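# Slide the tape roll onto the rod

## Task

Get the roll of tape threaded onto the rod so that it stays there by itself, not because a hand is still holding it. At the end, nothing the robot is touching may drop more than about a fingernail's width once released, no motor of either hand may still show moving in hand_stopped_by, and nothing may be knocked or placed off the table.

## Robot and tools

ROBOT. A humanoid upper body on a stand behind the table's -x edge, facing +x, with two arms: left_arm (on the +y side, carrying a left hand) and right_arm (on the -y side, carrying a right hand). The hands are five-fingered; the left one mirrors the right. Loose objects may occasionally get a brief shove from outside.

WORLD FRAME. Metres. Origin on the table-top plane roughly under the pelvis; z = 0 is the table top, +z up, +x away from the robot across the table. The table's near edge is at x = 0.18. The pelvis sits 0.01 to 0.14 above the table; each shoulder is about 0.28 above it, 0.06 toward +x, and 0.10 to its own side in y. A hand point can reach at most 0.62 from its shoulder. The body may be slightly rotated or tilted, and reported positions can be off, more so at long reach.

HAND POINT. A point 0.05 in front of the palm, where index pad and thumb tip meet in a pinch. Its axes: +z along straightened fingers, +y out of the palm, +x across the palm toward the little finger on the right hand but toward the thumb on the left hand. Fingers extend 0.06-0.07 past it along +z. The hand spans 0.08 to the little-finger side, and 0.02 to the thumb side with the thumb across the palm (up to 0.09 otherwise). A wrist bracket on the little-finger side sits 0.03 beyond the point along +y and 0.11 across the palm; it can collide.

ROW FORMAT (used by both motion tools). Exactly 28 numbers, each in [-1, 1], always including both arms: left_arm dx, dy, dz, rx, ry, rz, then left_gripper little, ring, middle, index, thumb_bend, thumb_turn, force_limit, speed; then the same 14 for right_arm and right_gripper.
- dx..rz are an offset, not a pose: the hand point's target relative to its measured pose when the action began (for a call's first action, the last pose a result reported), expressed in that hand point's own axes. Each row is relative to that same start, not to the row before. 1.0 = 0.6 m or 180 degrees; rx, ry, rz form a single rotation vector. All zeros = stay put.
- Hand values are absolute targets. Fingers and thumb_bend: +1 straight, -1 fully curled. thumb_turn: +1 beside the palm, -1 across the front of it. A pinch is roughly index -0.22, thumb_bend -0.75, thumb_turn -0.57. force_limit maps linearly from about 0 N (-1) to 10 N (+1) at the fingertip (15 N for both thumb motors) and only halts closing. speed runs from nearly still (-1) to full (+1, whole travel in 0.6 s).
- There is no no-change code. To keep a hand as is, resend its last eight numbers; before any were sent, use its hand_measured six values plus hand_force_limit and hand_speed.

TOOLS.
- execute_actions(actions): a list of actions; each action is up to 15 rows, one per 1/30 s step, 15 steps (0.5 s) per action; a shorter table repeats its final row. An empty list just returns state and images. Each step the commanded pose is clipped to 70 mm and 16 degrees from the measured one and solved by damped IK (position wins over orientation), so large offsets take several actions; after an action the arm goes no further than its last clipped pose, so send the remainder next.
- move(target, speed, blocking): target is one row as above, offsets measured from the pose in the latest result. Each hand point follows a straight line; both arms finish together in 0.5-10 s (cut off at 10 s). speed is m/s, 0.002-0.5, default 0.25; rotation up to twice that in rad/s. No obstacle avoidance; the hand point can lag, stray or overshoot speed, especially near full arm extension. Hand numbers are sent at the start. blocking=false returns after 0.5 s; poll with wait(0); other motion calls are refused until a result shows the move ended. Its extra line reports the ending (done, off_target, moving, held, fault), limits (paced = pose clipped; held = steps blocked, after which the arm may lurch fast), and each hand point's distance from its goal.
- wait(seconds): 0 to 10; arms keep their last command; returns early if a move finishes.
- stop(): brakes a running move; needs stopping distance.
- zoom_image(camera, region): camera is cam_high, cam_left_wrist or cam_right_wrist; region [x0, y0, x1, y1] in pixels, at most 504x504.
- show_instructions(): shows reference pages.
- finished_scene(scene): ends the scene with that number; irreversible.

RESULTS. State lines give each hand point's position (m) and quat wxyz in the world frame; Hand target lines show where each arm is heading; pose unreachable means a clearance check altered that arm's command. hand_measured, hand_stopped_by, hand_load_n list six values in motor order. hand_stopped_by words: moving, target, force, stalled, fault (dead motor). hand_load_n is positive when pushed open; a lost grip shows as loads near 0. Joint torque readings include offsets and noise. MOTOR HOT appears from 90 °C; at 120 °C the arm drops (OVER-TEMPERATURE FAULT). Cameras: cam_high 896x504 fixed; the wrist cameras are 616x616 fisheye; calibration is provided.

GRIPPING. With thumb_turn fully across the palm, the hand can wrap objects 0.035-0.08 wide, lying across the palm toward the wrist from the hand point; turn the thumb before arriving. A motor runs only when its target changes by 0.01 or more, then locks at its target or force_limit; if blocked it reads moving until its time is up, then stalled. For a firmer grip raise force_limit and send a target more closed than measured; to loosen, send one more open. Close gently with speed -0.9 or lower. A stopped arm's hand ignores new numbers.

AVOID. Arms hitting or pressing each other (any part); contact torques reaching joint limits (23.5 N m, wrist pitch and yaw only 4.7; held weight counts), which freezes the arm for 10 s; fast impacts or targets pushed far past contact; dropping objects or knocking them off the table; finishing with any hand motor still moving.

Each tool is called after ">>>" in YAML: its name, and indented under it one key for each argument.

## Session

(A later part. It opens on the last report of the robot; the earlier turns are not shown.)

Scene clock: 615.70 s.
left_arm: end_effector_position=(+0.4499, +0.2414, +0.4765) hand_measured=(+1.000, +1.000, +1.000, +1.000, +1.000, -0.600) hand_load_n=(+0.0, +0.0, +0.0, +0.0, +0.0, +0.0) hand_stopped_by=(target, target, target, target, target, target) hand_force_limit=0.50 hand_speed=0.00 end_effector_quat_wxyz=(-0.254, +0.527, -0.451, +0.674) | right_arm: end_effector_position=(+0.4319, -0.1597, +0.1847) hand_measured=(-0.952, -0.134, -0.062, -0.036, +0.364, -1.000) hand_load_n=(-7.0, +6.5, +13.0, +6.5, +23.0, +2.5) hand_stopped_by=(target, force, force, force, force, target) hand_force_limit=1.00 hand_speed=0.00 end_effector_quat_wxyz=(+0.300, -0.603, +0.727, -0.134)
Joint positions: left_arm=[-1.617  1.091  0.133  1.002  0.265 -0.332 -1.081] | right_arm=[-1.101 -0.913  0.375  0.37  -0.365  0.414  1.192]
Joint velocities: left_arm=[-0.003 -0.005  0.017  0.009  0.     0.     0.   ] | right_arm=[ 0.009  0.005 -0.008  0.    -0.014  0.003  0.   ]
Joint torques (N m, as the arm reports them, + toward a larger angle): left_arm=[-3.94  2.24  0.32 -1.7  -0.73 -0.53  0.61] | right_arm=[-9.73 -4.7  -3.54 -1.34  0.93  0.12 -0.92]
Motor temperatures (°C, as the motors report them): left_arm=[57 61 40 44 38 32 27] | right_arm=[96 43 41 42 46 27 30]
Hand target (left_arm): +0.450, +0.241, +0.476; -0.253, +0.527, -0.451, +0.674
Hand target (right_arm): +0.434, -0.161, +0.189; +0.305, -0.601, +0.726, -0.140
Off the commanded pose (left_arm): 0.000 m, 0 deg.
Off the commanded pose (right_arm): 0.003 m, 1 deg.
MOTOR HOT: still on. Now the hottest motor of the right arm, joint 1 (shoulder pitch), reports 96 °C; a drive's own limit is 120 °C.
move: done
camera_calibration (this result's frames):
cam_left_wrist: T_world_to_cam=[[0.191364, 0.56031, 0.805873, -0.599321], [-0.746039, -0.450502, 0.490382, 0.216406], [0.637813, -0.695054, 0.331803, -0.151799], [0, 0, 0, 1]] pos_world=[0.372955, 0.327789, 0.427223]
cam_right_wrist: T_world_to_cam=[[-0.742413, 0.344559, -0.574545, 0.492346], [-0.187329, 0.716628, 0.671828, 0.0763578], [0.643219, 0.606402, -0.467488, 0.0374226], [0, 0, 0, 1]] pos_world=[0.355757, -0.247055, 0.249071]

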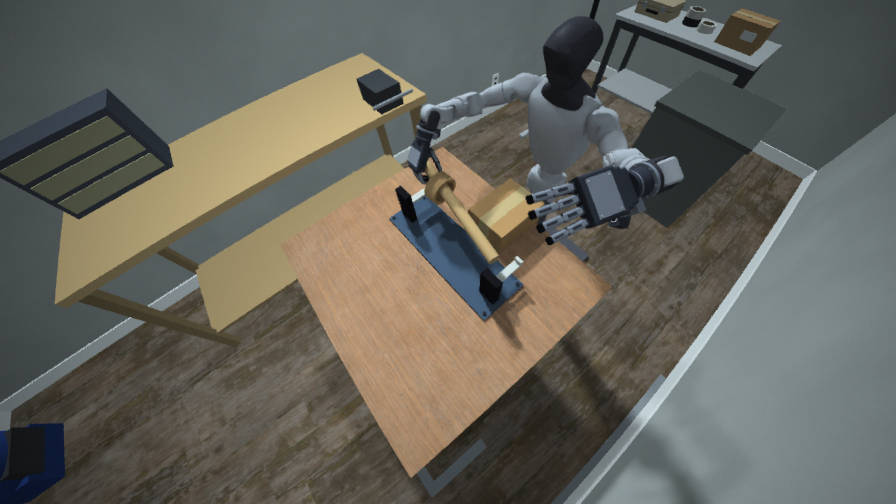

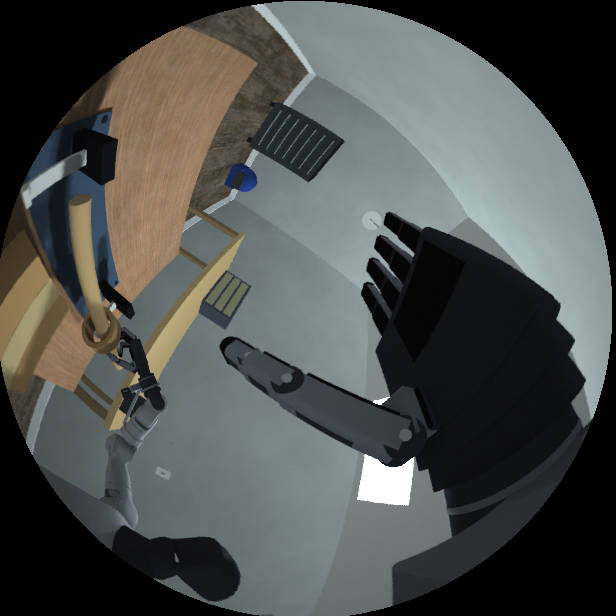

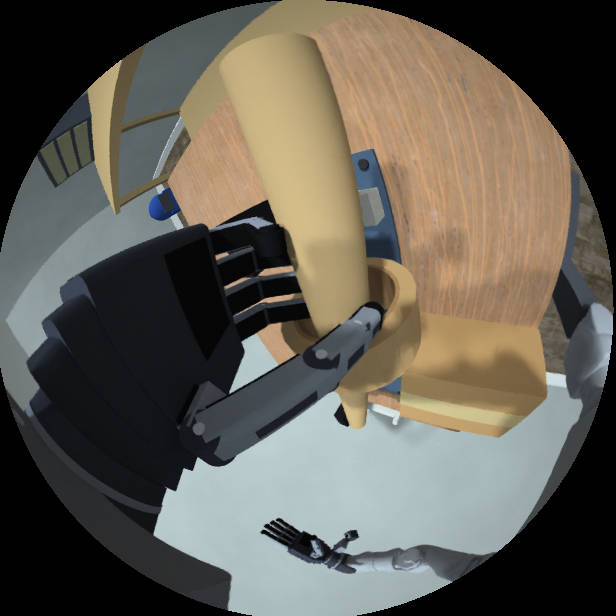

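>>> move:
  target: [0,0,0,0,0,0,1,1,1,1,1,-0.6,0.5,0,-0.103,0.047,0.047,0,0.054,-0.077,-0.95,-0.95,-0.95,-0.95,-0.95,-1,1,0]
  speed: 0.08

>>> zoom_image:
  camera: "cam_high"
  region: [380,150,600,320]

Scene clock: 624.53 s.
left_arm: end_effector_position=(+0.4499, +0.2414, +0.4765) hand_measured=(+1.000, +1.000, +1.000, +1.000, +1.000, -0.600) hand_load_n=(+0.0, +0.0, +0.0, +0.0, +0.0, +0.0) hand_stopped_by=(target, target, target, target, target, target) hand_force_limit=0.50 hand_speed=0.00 end_effector_quat_wxyz=(-0.254, +0.527, -0.451, +0.674) | right_arm: end_effector_position=(+0.4297, -0.0863, +0.1614) hand_measured=(-0.950, -0.134, -0.062, -0.036, +0.364, -1.000) hand_load_n=(-3.5, +6.5, +12.0, +5.5, +23.0, +2.5) hand_stopped_by=(target, force, force, force, force, target) hand_force_limit=1.00 hand_speed=0.00 end_effector_quat_wxyz=(-0.222, +0.672, -0.674, +0.213)
Joint positions: left_arm=[-1.617  1.091  0.133  1.002  0.265 -0.332 -1.081] | right_arm=[-1.277 -0.667  0.73   0.25  -0.638  0.724  1.259]
Joint velocities: left_arm=[-0.005 -0.003  0.    -0.003  0.012  0.     0.   ] | right_arm=[ 0.011 -0.009 -0.003  0.003  0.     0.005  0.   ]
Joint torques (N m, as the arm reports them, + toward a larger angle): left_arm=[-3.97  2.31  0.35 -1.69 -0.73 -0.52  0.61] | right_arm=[-10.43  -2.42  -2.28   0.03  -0.37   0.4   -0.72]
Motor temperatures (°C, as the motors report them): left_arm=[57 60 39 44 38 31 27] | right_arm=[98 43 42 42 45 26 30]
Hand target (left_arm): +0.450, +0.241, +0.476; -0.254, +0.527, -0.451, +0.674
Hand target (right_arm): +0.431, -0.088, +0.162; -0.220, +0.671, -0.673, +0.217
Off the commanded pose (left_arm): 0.000 m, 0 deg.
Off the commanded pose (right_arm): 0.005 m, 1 deg.
MOTOR HOT: still on. Now the hottest motor of the right arm, joint 1 (shoulder pitch), reports 98 °C; a drive's own limit is 120 °C.
move: off_target (right_arm)
camera_calibration (this result's frames):
cam_left_wrist: T_world_to_cam=[[0.191364, 0.56031, 0.805873, -0.599321], [-0.746039, -0.450502, 0.490382, 0.216406], [0.637813, -0.695054, 0.331804, -0.151799], [0, 0, 0, 1]] pos_world=[0.372955, 0.327789, 0.427223]
cam_right_wrist: T_world_to_cam=[[-0.76842, 0.109255, -0.63055, 0.451866], [-0.26043, 0.846649, 0.464071, 0.115159], [0.584557, 0.520816, -0.622129, 0.0261982], [0, 0, 0, 1]] pos_world=[0.361899, -0.160512, 0.247781]

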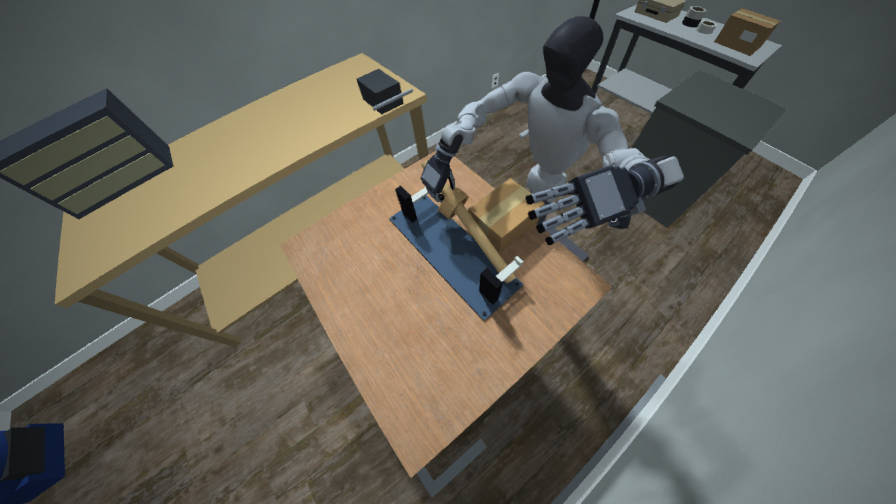

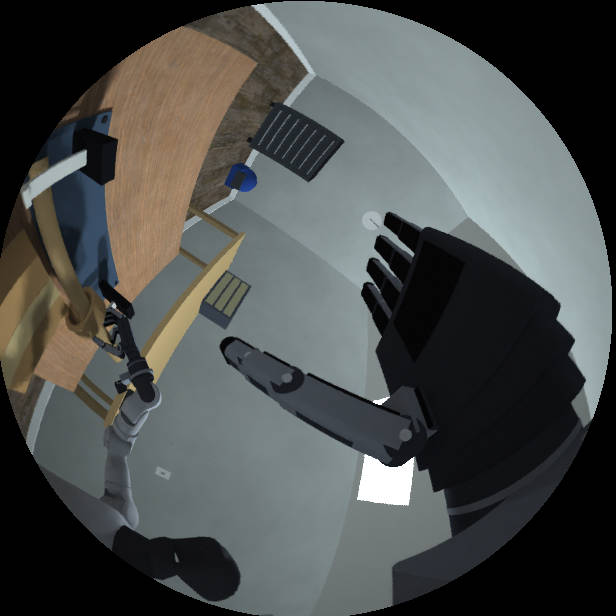

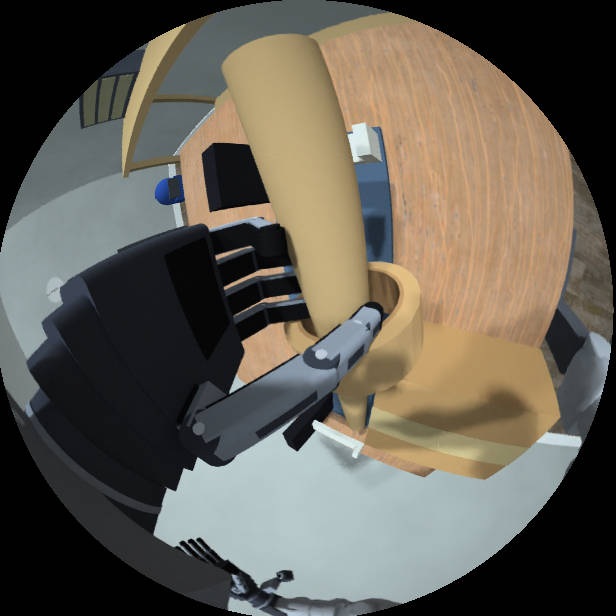

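Region (380, 150, 600, 320) of cam_high's 896x504 image, scaled by 2.291, with more detail than that image has; it fills the top 389 rows of this view, and the rest is white.

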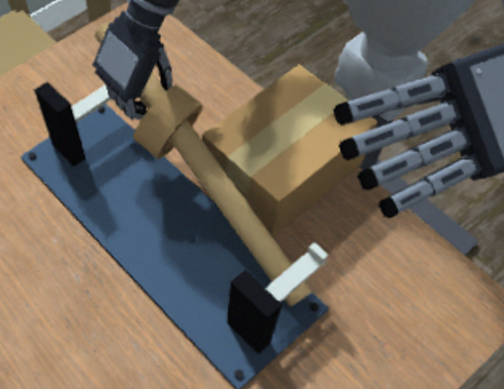

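>>> move:
  target: [0,0,0,0,0,0,1,1,1,1,1,-0.6,0.5,0,0.11,0,0,0,0,0,-0.95,-0.95,-0.95,-0.95,-0.95,-1,1,0]
  speed: 0.08

>>> move:
  target: [0,0,0,0,0,0,1,1,1,1,1,-0.6,0.5,0,0,-0.02,-0.027,0,-0.063,0.046,-0.95,-0.95,-0.95,-0.95,-0.95,-1,1,0]
  speed: 0.08

>>> zoom_image:
  camera: "cam_high"
  region: [380,150,600,320]

Scene clock: 634.07 s.
left_arm: end_effector_position=(+0.4499, +0.2414, +0.4765) hand_measured=(+1.000, +1.000, +1.000, +1.000, +1.000, -0.600) hand_load_n=(+0.0, +0.0, +0.0, +0.0, +0.0, +0.0) hand_stopped_by=(target, target, target, target, target, target) hand_force_limit=0.50 hand_speed=0.00 end_effector_quat_wxyz=(-0.254, +0.527, -0.451, +0.674) | right_arm: end_effector_position=(+0.4297, -0.1522, +0.1605) hand_measured=(-0.950, -0.134, -0.062, -0.036, +0.364, -1.000) hand_load_n=(-4.0, +6.5, +12.0, +5.5, +23.0, +2.0) hand_stopped_by=(target, force, force, force, force, target) hand_force_limit=1.00 hand_speed=0.00 end_effector_quat_wxyz=(-0.219, +0.673, -0.674, +0.213)
Joint positions: left_arm=[-1.617  1.091  0.133  1.002  0.265 -0.332 -1.081] | right_arm=[-1.181 -0.864  0.619  0.299 -0.526  0.475  1.199]
Joint velocities: left_arm=[ 0.005 -0.002  0.003  0.003  0.002  0.     0.   ] | right_arm=[-0.009  0.009  0.008 -0.014 -0.009 -0.004  0.   ]
Joint torques (N m, as the arm reports them, + toward a larger angle): left_arm=[-3.95  2.31  0.34 -1.69 -0.72 -0.52  0.61] | right_arm=[-9.62 -4.23 -3.17 -0.33  0.47  0.1  -0.9 ]
Motor temperatures (°C, as the motors report them): left_arm=[57 60 39 44 38 31 27] | right_arm=[100 42 42 42 45 26 30]
Hand target (left_arm): +0.450, +0.241, +0.476; -0.254, +0.527, -0.451, +0.674
Hand target (right_arm): +0.431, -0.153, +0.162; -0.221, +0.672, -0.673, +0.215
Off the commanded pose (left_arm): 0.000 m, 0 deg.
Off the commanded pose (right_arm): 0.000 m, 0 deg.
MOTOR HOT: still on. Now the hottest motor of the right arm, joint 1 (shoulder pitch), reports 100 °C; a drive's own limit is 120 °C.
move: done
camera_calibration (this result's frames):
cam_left_wrist: T_world_to_cam=[[0.191364, 0.56031, 0.805873, -0.599321], [-0.746039, -0.450502, 0.490382, 0.216406], [0.637813, -0.695054, 0.331803, -0.151799], [0, 0, 0, 1]] pos_world=[0.372955, 0.327789, 0.427223]
cam_right_wrist: T_world_to_cam=[[-0.77085, 0.107247, -0.627924, 0.458889], [-0.258129, 0.848583, 0.461819, 0.17107], [0.582374, 0.518078, -0.626446, 0.0611695], [0, 0, 0, 1]] pos_world=[0.362269, -0.226072, 0.247464]

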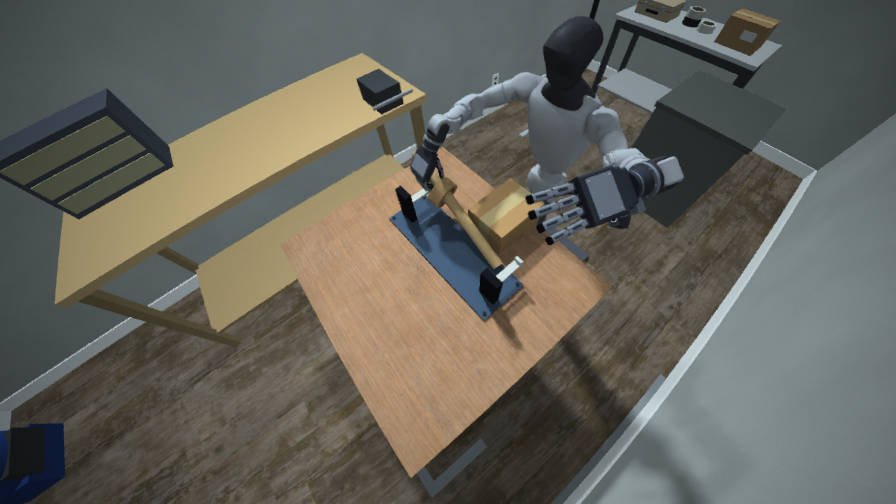

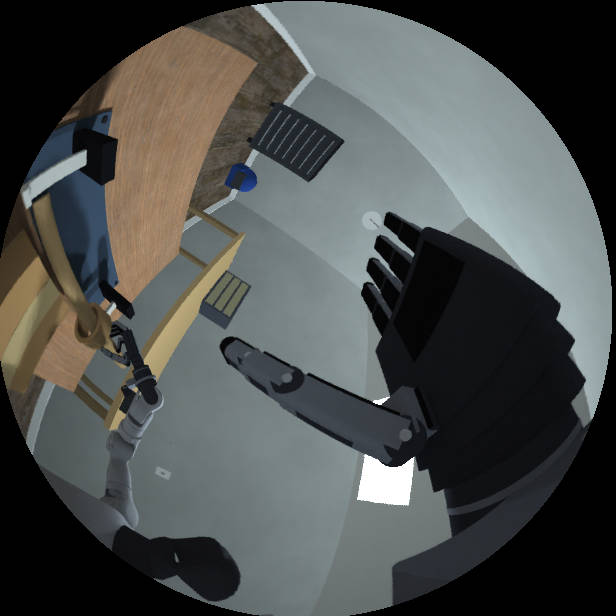

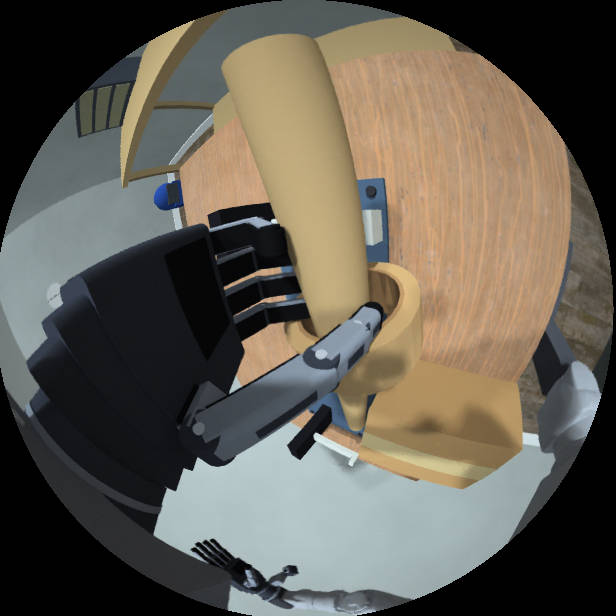

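Scene clock: 635.83 s.
left_arm: end_effector_position=(+0.4499, +0.2414, +0.4765) hand_measured=(+1.000, +1.000, +1.000, +1.000, +1.000, -0.600) hand_load_n=(+0.0, +0.0, +0.0, +0.0, +0.0, +0.0) hand_stopped_by=(target, target, target, target, target, target) hand_force_limit=0.50 hand_speed=0.00 end_effector_quat_wxyz=(-0.254, +0.527, -0.451, +0.674) | right_arm: end_effector_position=(+0.4281, -0.1536, +0.1764) hand_measured=(-0.950, -0.134, -0.062, -0.036, +0.364, -1.000) hand_load_n=(-6.0, +6.5, +12.5, +6.5, +23.0, +2.5) hand_stopped_by=(target, force, force, force, force, target) hand_force_limit=1.00 hand_speed=0.00 end_effector_quat_wxyz=(+0.291, -0.644, +0.696, -0.128)
Joint positions: left_arm=[-1.617  1.091  0.133  1.002  0.265 -0.332 -1.081] | right_arm=[-1.128 -0.904  0.426  0.431 -0.351  0.292  1.188]
Joint velocities: left_arm=[-0.002  0.005 -0.005  0.    -0.017  0.     0.   ] | right_arm=[ 0.014  0.003  0.008 -0.009 -0.008 -0.007  0.   ]
Joint torques (N m, as the arm reports them, + toward a larger angle): left_arm=[-3.95  2.3   0.36 -1.71 -0.73 -0.52  0.61] | right_arm=[-9.71 -4.34 -3.8  -0.67  0.69 -0.03 -0.81]
Motor temperatures (°C, as the motors report them): left_arm=[57 60 39 44 38 31 27] | right_arm=[100 43 42 42 45 26 30]
Hand target (left_arm): +0.450, +0.241, +0.476; -0.254, +0.527, -0.451, +0.674
Hand target (right_arm): +0.430, -0.153, +0.181; -0.298, +0.641, -0.695, +0.129
Off the commanded pose (left_arm): 0.000 m, 0 deg.
Off the commanded pose (right_arm): 0.005 m, 1 deg.
MOTOR HOT: still on. Now the hottest motor of the right arm, joint 1 (shoulder pitch), reports 100 °C; a drive's own limit is 120 °C.
move: off_target (right_arm)
camera_calibration (this result's frames):
cam_left_wrist: T_world_to_cam=[[0.191364, 0.56031, 0.805873, -0.599321], [-0.746039, -0.450502, 0.490382, 0.216406], [0.637813, -0.695054, 0.331803, -0.151799], [0, 0, 0, 1]] pos_world=[0.372955, 0.327789, 0.427223]
cam_right_wrist: T_world_to_cam=[[-0.779092, 0.249383, -0.575174, 0.483795], [-0.249022, 0.71888, 0.648999, 0.107655], [0.57533, 0.648861, -0.497971, 0.0731923], [0, 0, 0, 1]] pos_world=[0.36162, -0.245533, 0.244846]

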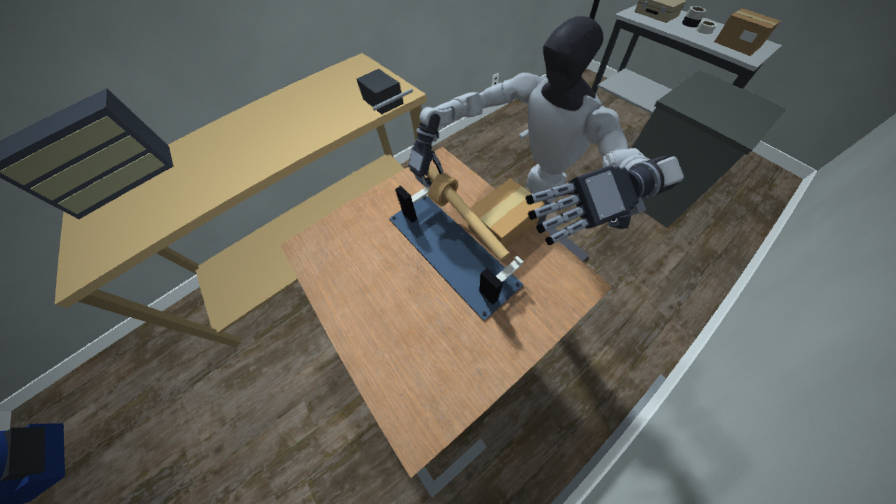

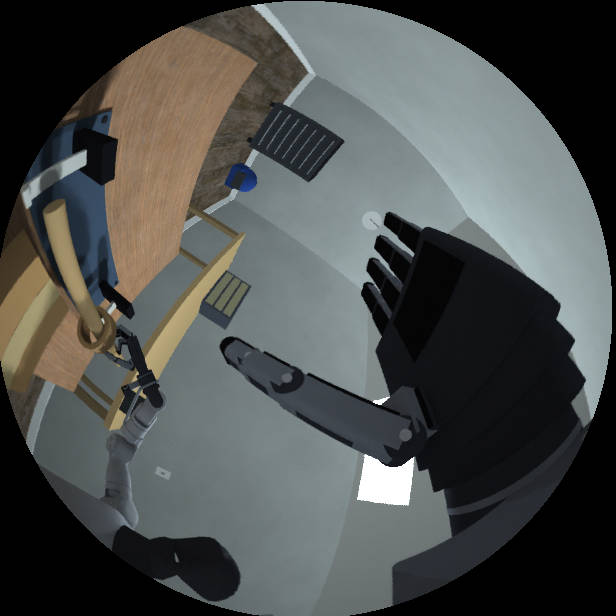

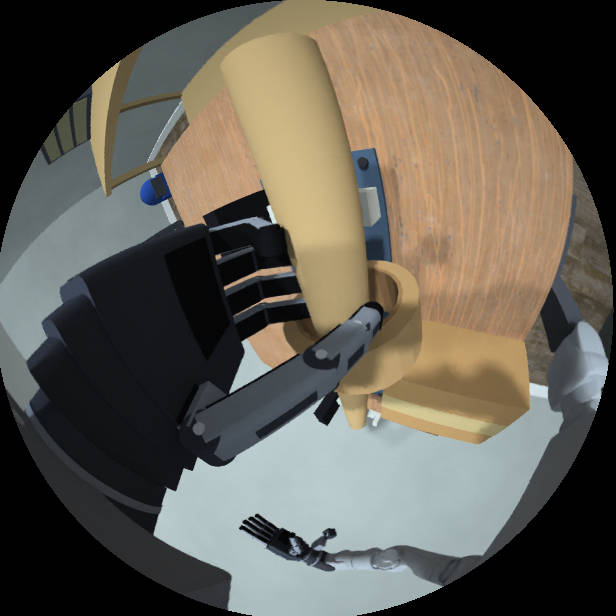

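Region (380, 150, 600, 320) of cam_high's 896x504 image, scaled by 2.291, with more detail than that image has; it fills the top 389 rows of this view, and the rest is white.

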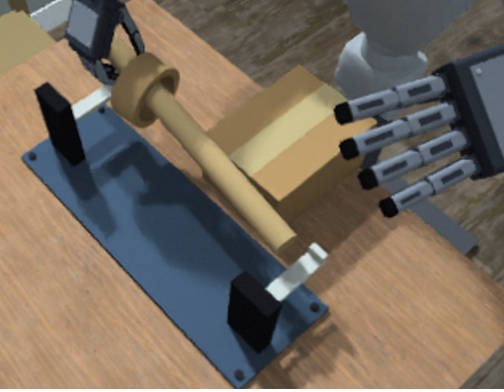

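>>> move:
  target: [0,0,0,0,0,0,1,1,1,1,1,-0.6,0.5,0,-0.11,0.027,0.02,0,0,0,-0.95,-0.95,-0.95,-0.95,-0.95,-1,1,0]
  speed: 0.08

>>> zoom_image:
  camera: "cam_high"
  region: [380,150,600,320]

Scene clock: 640.57 s.
left_arm: end_effector_position=(+0.4499, +0.2414, +0.4765) hand_measured=(+1.000, +1.000, +1.000, +1.000, +1.000, -0.600) hand_load_n=(+0.0, +0.0, +0.0, +0.0, +0.0, +0.0) hand_stopped_by=(target, target, target, target, target, target) hand_force_limit=0.50 hand_speed=0.00 end_effector_quat_wxyz=(-0.254, +0.527, -0.451, +0.674) | right_arm: end_effector_position=(+0.4181, -0.0845, +0.1682) hand_measured=(-0.950, -0.134, -0.062, -0.036, +0.364, -1.000) hand_load_n=(-6.0, +6.5, +12.5, +6.5, +23.0, +2.5) hand_stopped_by=(target, force, force, force, force, target) hand_force_limit=1.00 hand_speed=0.00 end_effector_quat_wxyz=(+0.287, -0.644, +0.699, -0.121)
Joint positions: left_arm=[-1.617  1.091  0.133  1.002  0.265 -0.332 -1.081] | right_arm=[-1.145 -0.751  0.532  0.188 -0.442  0.65   1.206]
Joint velocities: left_arm=[-0.002 -0.006  0.     0.002 -0.002  0.     0.   ] | right_arm=[ 0.003 -0.006  0.     0.     0.003  0.002  0.   ]
Joint torques (N m, as the arm reports them, + toward a larger angle): left_arm=[-3.96  2.31  0.34 -1.71 -0.73 -0.51  0.61] | right_arm=[-10.38  -3.44  -3.13  -1.78  -0.14   0.12  -0.74]
Motor temperatures (°C, as the motors report them): left_arm=[57 60 39 44 38 31 27] | right_arm=[100 43 42 42 45 26 30]
Hand target (left_arm): +0.450, +0.241, +0.476; -0.254, +0.527, -0.451, +0.674
Hand target (right_arm): +0.421, -0.085, +0.173; -0.292, +0.642, -0.697, +0.126
Off the commanded pose (left_arm): 0.000 m, 0 deg.
Off the commanded pose (right_arm): 0.007 m, 1 deg.
MOTOR HOT: still on. Now the hottest motor of the right arm, joint 1 (shoulder pitch), reports 100 °C; a drive's own limit is 120 °C.
move: off_target (right_arm)
camera_calibration (this result's frames):
cam_left_wrist: T_world_to_cam=[[0.191364, 0.560311, 0.805873, -0.599321], [-0.746039, -0.450502, 0.490382, 0.216406], [0.637813, -0.695054, 0.331804, -0.151799], [0, 0, 0, 1]] pos_world=[0.372955, 0.327789, 0.427223]
cam_right_wrist: T_world_to_cam=[[-0.788548, 0.252494, -0.560748, 0.455867], [-0.238605, 0.714779, 0.657388, 0.0546937], [0.566797, 0.652179, -0.503392, 0.0348636], [0, 0, 0, 1]] pos_world=[0.352762, -0.176935, 0.237221]

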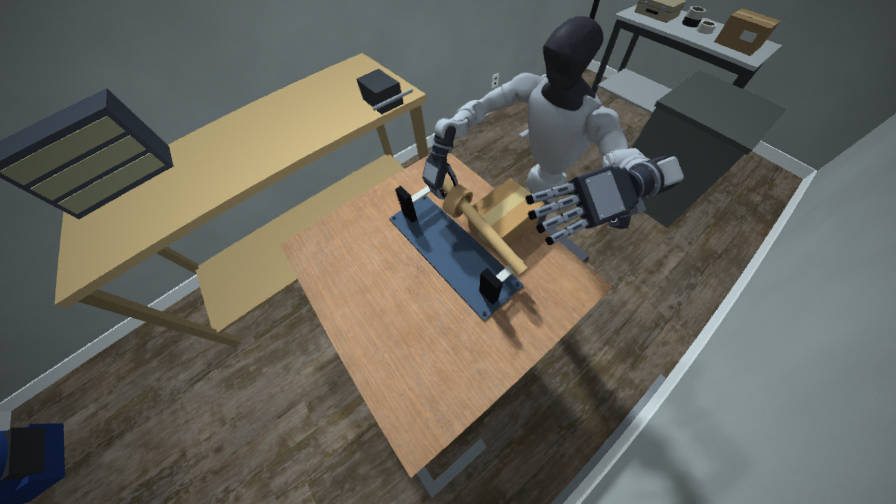

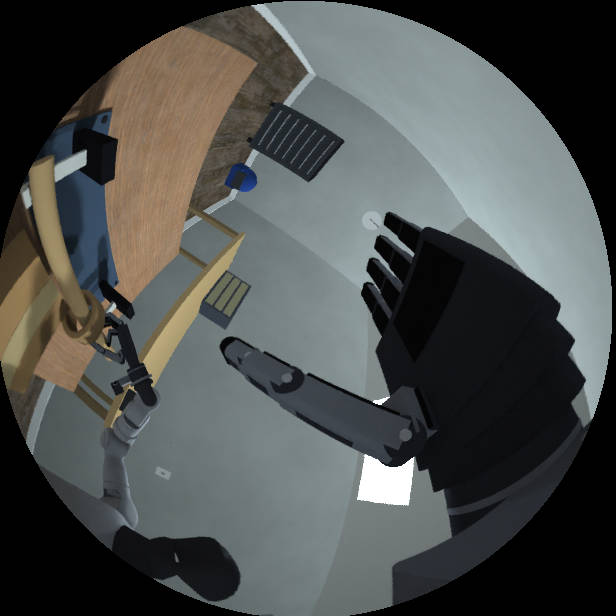

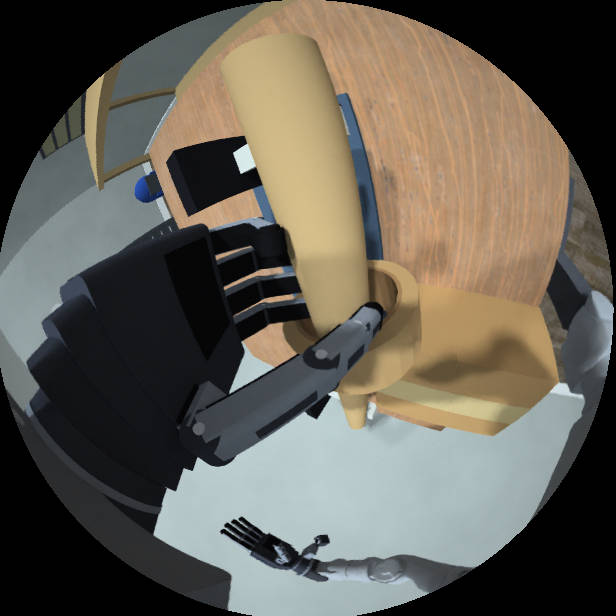

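Region (380, 150, 600, 320) of cam_high's 896x504 image, scaled by 2.291, with more detail than that image has; it fills the top 389 rows of this view, and the rest is white.

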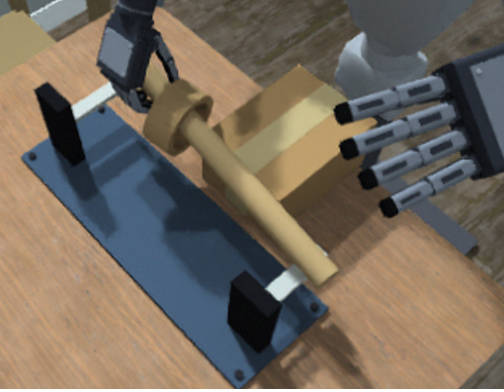

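>>> move:
  target: [0,0,0,0,0,0,1,1,1,1,1,-0.6,0.5,0,0.012,0.006,0.066,0,0.03,-0.02,-0.95,-0.95,-0.95,-0.95,-0.95,-1,1,0]
  speed: 0.04

>>> zoom_image:
  camera: "cam_high"
  region: [380,150,600,320]

Scene clock: 646.67 s.
left_arm: end_effector_position=(+0.4499, +0.2414, +0.4765) hand_measured=(+1.000, +1.000, +1.000, +1.000, +1.000, -0.600) hand_load_n=(+0.0, +0.0, +0.0, +0.0, +0.0, +0.0) hand_stopped_by=(target, target, target, target, target, target) hand_force_limit=0.50 hand_speed=0.00 end_effector_quat_wxyz=(-0.254, +0.527, -0.451, +0.674) | right_arm: end_effector_position=(+0.4358, -0.0764, +0.1365) hand_measured=(-0.950, -0.132, -0.062, -0.038, +0.364, -1.000) hand_load_n=(+0.0, +12.5, +7.0, +2.0, +23.0, +0.5) hand_stopped_by=(target, force, force, force, force, target) hand_force_limit=1.00 hand_speed=0.00 end_effector_quat_wxyz=(-0.256, +0.662, -0.688, +0.151)
Joint positions: left_arm=[-1.617  1.091  0.133  1.002  0.265 -0.332 -1.081] | right_arm=[-1.226 -0.635  0.669  0.418 -0.469  0.578  1.094]
Joint velocities: left_arm=[-0.005 -0.005  0.     0.005 -0.005  0.     0.   ] | right_arm=[-0.018 -0.003 -0.006  0.003  0.    -0.001 -0.008]
Joint torques (N m, as the arm reports them, + toward a larger angle): left_arm=[-3.97  2.29  0.33 -1.69 -0.73 -0.52  0.61] | right_arm=[-7.84 -3.08 -0.79 -0.13 -0.44  0.14 -0.98]
Motor temperatures (°C, as the motors report them): left_arm=[57 59 39 44 38 31 27] | right_arm=[101 43 42 42 45 26 30]
Hand target (left_arm): +0.450, +0.241, +0.476; -0.254, +0.527, -0.451, +0.674
Hand target (right_arm): +0.437, -0.083, +0.132; -0.249, +0.659, -0.691, +0.159
Off the commanded pose (left_arm): 0.000 m, 0 deg.
Off the commanded pose (right_arm): 0.008 m, 1 deg.
MOTOR HOT: still on. Now the hottest motor of the right arm, joint 1 (shoulder pitch), reports 101 °C; a drive's own limit is 120 °C.
move: off_target (right_arm)
camera_calibration (this result's frames):
cam_left_wrist: T_world_to_cam=[[0.191364, 0.560311, 0.805873, -0.599321], [-0.746039, -0.450502, 0.490382, 0.216406], [0.637813, -0.695054, 0.331804, -0.151799], [0, 0, 0, 1]] pos_world=[0.372955, 0.327789, 0.427223]
cam_right_wrist: T_world_to_cam=[[-0.793237, 0.187434, -0.579347, 0.449585], [-0.247061, 0.77054, 0.587562, 0.0915089], [0.556539, 0.60921, -0.564913, 0.0131538], [0, 0, 0, 1]] pos_world=[0.371915, -0.162792, 0.214129]

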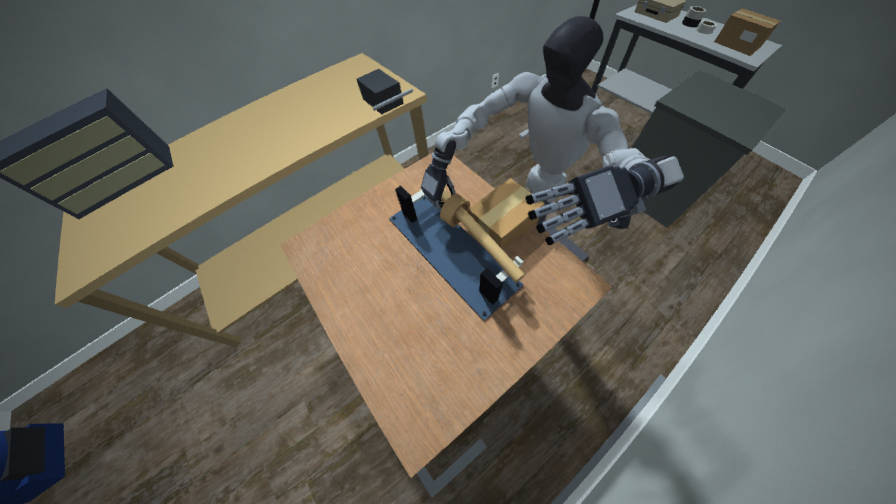

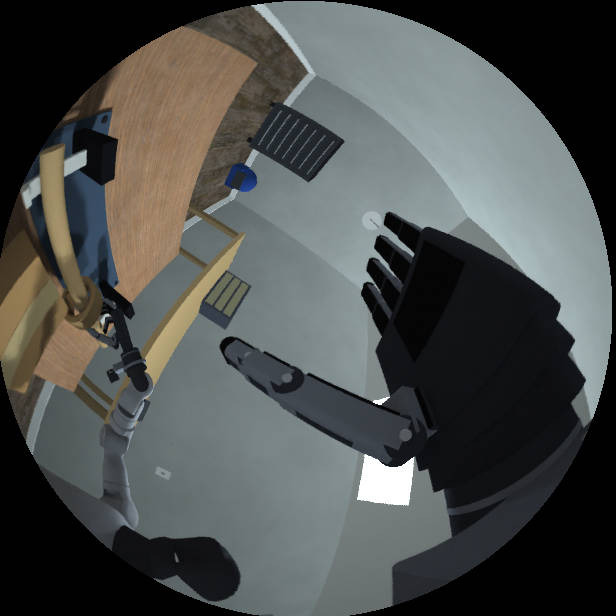

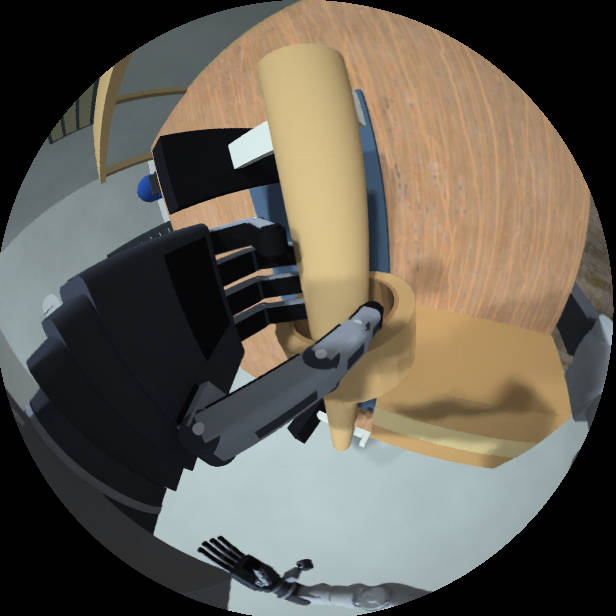

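Region (380, 150, 600, 320) of cam_high's 896x504 image, scaled by 2.291, with more detail than that image has; it fills the top 389 rows of this view, and the rest is white.

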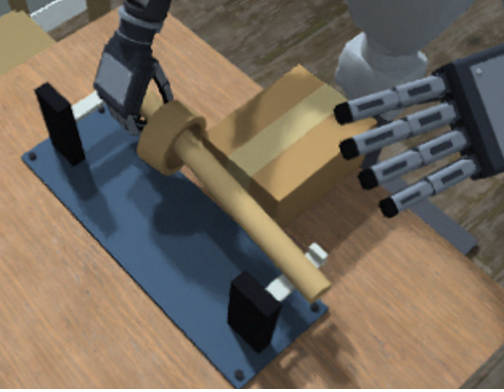

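>>> move:
  target: [0,0,0,0,0,0,1,1,1,1,1,-0.6,0.5,0,0,0.008,0.012,0,0,0,-0.95,-0.95,-0.95,-0.95,-0.95,-1,1,0]
  speed: 0.02

>>> execute_actions:
  actions:
    - [[0,0,0,0,0,0,1,1,1,1,1,-0.6,0.5,0,0,0,0,0,0,0,0.3,0.3,0.3,0.3,0.7,-0.99,1,-0.6]]
    - [[0,0,0,0,0,0,1,1,1,1,1,-0.6,0.5,0,0,0,0,0,0,0,0.3,0.3,0.3,0.3,0.7,-0.99,1,-0.6]]
    - [[0,0,0,0,0,0,1,1,1,1,1,-0.6,0.5,0,0,0,0,0,0,0,1,1,1,1,1,-0.99,1,-0.3]]
    - [[0,0,0,0,0,0,1,1,1,1,1,-0.6,0.5,0,0,0,0,0,0,0,1,1,1,1,1,-0.99,1,-0.3]]

>>> zoom_image:
  camera: "cam_high"
  region: [380,150,600,320]

Scene clock: 655.53 s.
left_arm: end_effector_position=(+0.4499, +0.2414, +0.4765) hand_measured=(+1.000, +1.000, +1.000, +1.000, +1.000, -0.600) hand_load_n=(+0.0, +0.0, +0.0, +0.0, +0.0, +0.0) hand_stopped_by=(target, target, target, target, target, target) hand_force_limit=0.50 hand_speed=0.00 end_effector_quat_wxyz=(-0.254, +0.527, -0.451, +0.674) | right_arm: end_effector_position=(+0.4396, -0.0742, +0.1363) hand_measured=(-0.950, -0.132, -0.062, -0.038, +0.364, -1.000) hand_load_n=(+0.0, +12.5, +7.0, +2.0, +22.5, +0.0) hand_stopped_by=(target, force, force, force, force, target) hand_force_limit=1.00 hand_speed=0.00 end_effector_quat_wxyz=(-0.264, +0.661, -0.684, +0.156)
Joint positions: left_arm=[-1.617  1.091  0.133  1.002  0.265 -0.332 -1.081] | right_arm=[-1.225 -0.628  0.668  0.425 -0.469  0.569  1.068]
Joint velocities: left_arm=[ 0.003 -0.012 -0.006  0.002  0.002  0.     0.   ] | right_arm=[-0.006  0.015 -0.003 -0.005 -0.006 -0.001 -0.001]
Joint torques (N m, as the arm reports them, + toward a larger angle): left_arm=[-3.95  2.32  0.35 -1.7  -0.73 -0.52  0.62] | right_arm=[-7.26 -2.78 -1.67 -0.1  -0.23  0.09 -0.69]
Motor temperatures (°C, as the motors report them): left_arm=[57 59 39 44 38 31 27] | right_arm=[99 42 41 41 45 26 31]
Hand target (left_arm): +0.450, +0.241, +0.476; -0.254, +0.527, -0.451, +0.674
Hand target (right_arm): +0.436, -0.075, +0.128; -0.256, +0.661, -0.689, +0.151
Off the commanded pose (left_arm): 0.000 m, 0 deg.
Off the commanded pose (right_arm): 0.009 m, 1 deg.
MOTOR HOT: still on. Now the hottest motor of the right arm, joint 1 (shoulder pitch), reports 99 °C; a drive's own limit is 120 °C.
move: off_target (right_arm)
camera_calibration (this result's frames):
cam_left_wrist: T_world_to_cam=[[0.191364, 0.56031, 0.805873, -0.599321], [-0.746039, -0.450502, 0.490382, 0.216406], [0.637813, -0.695054, 0.331803, -0.151799], [0, 0, 0, 1]] pos_world=[0.372955, 0.327789, 0.427223]
cam_right_wrist: T_world_to_cam=[[-0.782111, 0.185079, -0.595019, 0.449186], [-0.262661, 0.767986, 0.584129, 0.0979208], [0.565076, 0.613142, -0.552038, 0.00434312], [0, 0, 0, 1]] pos_world=[0.374579, -0.161, 0.212474]

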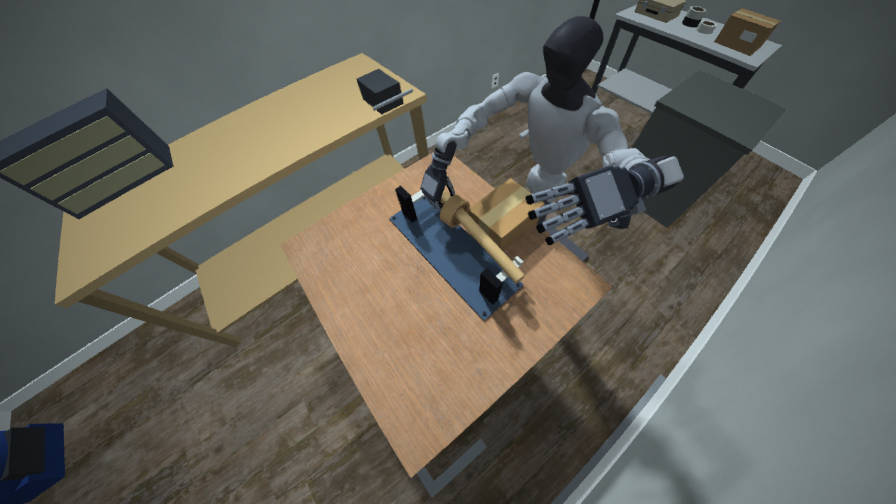

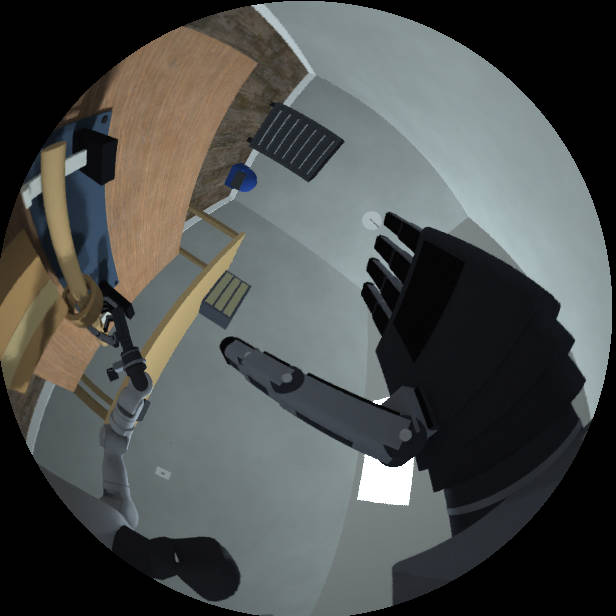

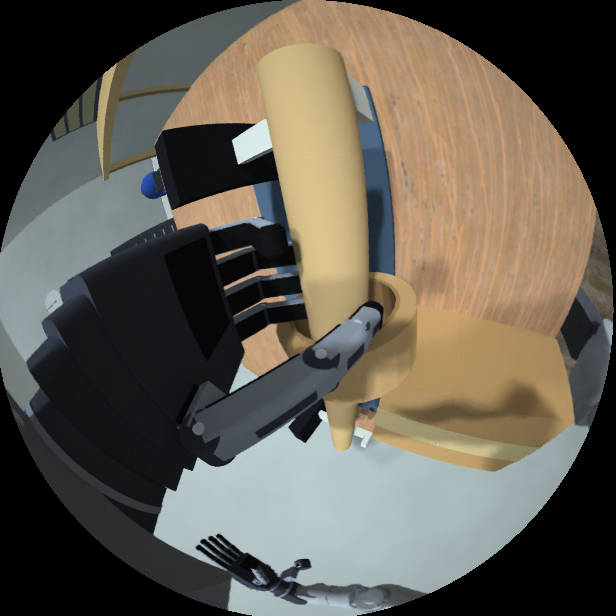

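Scene clock: 657.53 s.
left_arm: end_effector_position=(+0.4499, +0.2414, +0.4765) hand_measured=(+1.000, +1.000, +1.000, +1.000, +1.000, -0.600) hand_load_n=(+0.0, +0.0, +0.0, +0.0, +0.0, +0.0) hand_stopped_by=(target, target, target, target, target, target) hand_force_limit=0.50 hand_speed=0.00 end_effector_quat_wxyz=(-0.254, +0.527, -0.451, +0.674) | right_arm: end_effector_position=(+0.4529, -0.0738, +0.1564) hand_measured=(+0.796, +1.000, +1.000, +1.000, +1.000, -0.990) hand_load_n=(+0.0, +0.0, +0.0, +0.0, +0.0, +0.0) hand_stopped_by=(moving, target, target, target, target, target) hand_force_limit=1.00 hand_speed=-0.30 end_effector_quat_wxyz=(-0.287, +0.656, -0.675, +0.178)
Joint positions: left_arm=[-1.617  1.091  0.133  1.002  0.265 -0.332 -1.081] | right_arm=[-1.263 -0.641  0.661  0.416 -0.474  0.568  1.05 ]
Joint velocities: left_arm=[0.009 0.002 0.    0.002 0.005 0.    0.   ] | right_arm=[-0.003 -0.008 -0.003  0.002  0.002  0.     0.   ]
Joint torques (N m, as the arm reports them, + toward a larger angle): left_arm=[-3.94  2.3   0.34 -1.69 -0.72 -0.52  0.61] | right_arm=[-9.28 -2.79 -1.81 -1.08 -0.03  0.13 -0.6 ]
Motor temperatures (°C, as the motors report them): left_arm=[58 59 39 44 38 31 27] | right_arm=[98 42 41 41 45 26 31]
Hand target (left_arm): +0.450, +0.241, +0.476; -0.254, +0.527, -0.451, +0.674
Hand target (right_arm): +0.454, -0.073, +0.158; -0.289, +0.656, -0.674, +0.179
Off the commanded pose (left_arm): 0.000 m, 0 deg.
Off the commanded pose (right_arm): 0.001 m, 0 deg.
MOTOR HOT: still on. Now the hottest motor of the right arm, joint 1 (shoulder pitch), reports 98 °C; a drive's own limit is 120 °C.
camera_calibration (this result's frames):
cam_left_wrist: T_world_to_cam=[[0.191364, 0.560311, 0.805873, -0.599321], [-0.746039, -0.450501, 0.490382, 0.216406], [0.637813, -0.695054, 0.331804, -0.151799], [0, 0, 0, 1]] pos_world=[0.372955, 0.327789, 0.427223]
cam_right_wrist: T_world_to_cam=[[-0.739995, 0.184538, -0.646802, 0.460396], [-0.302639, 0.767437, 0.5652, 0.110423], [0.600681, 0.613992, -0.512051, -0.0146655], [0, 0, 0, 1]] pos_world=[0.382918, -0.160699, 0.227865]

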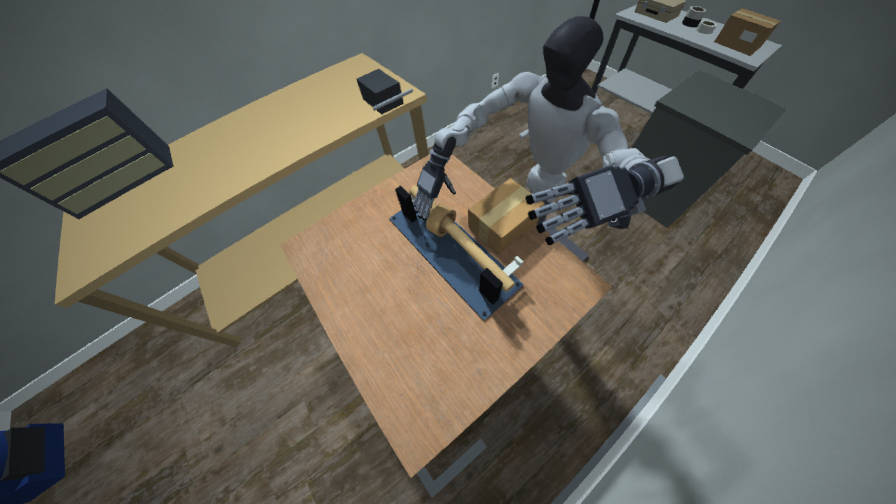

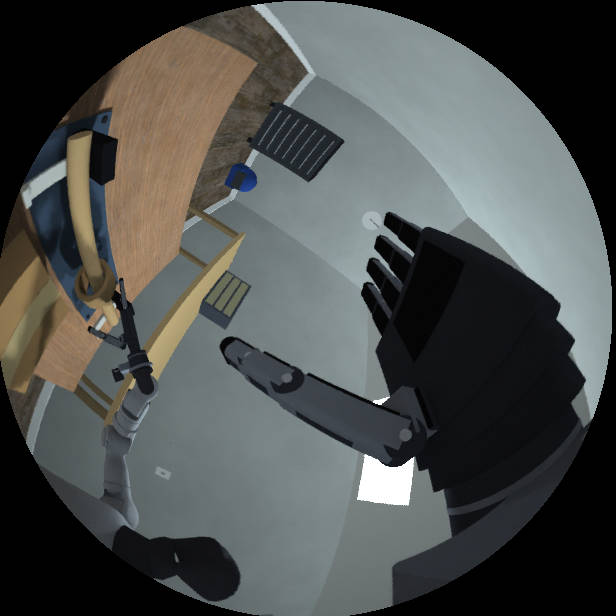

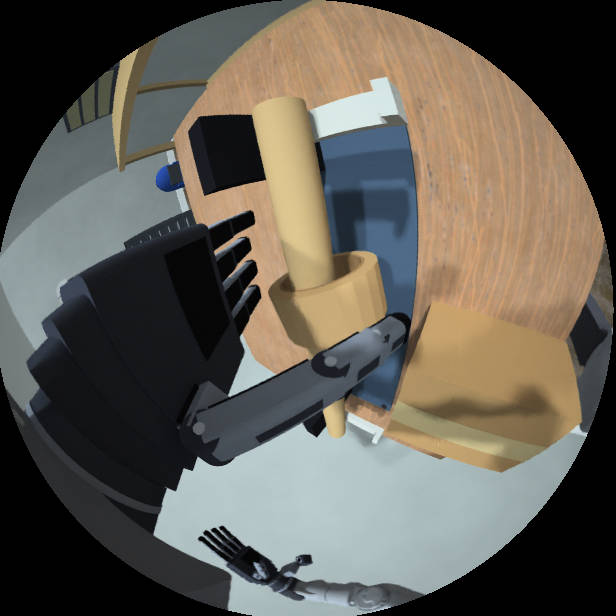

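Region (380, 150, 600, 320) of cam_high's 896x504 image, scaled by 2.291, with more detail than that image has; it fills the top 389 rows of this view, and the rest is white.

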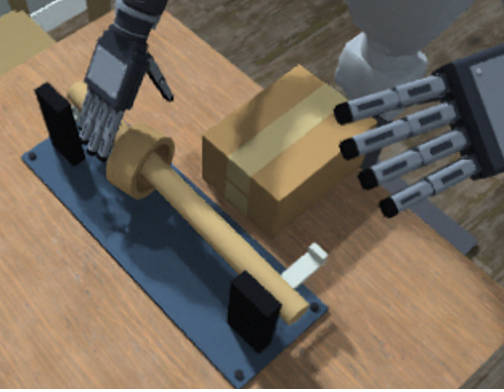

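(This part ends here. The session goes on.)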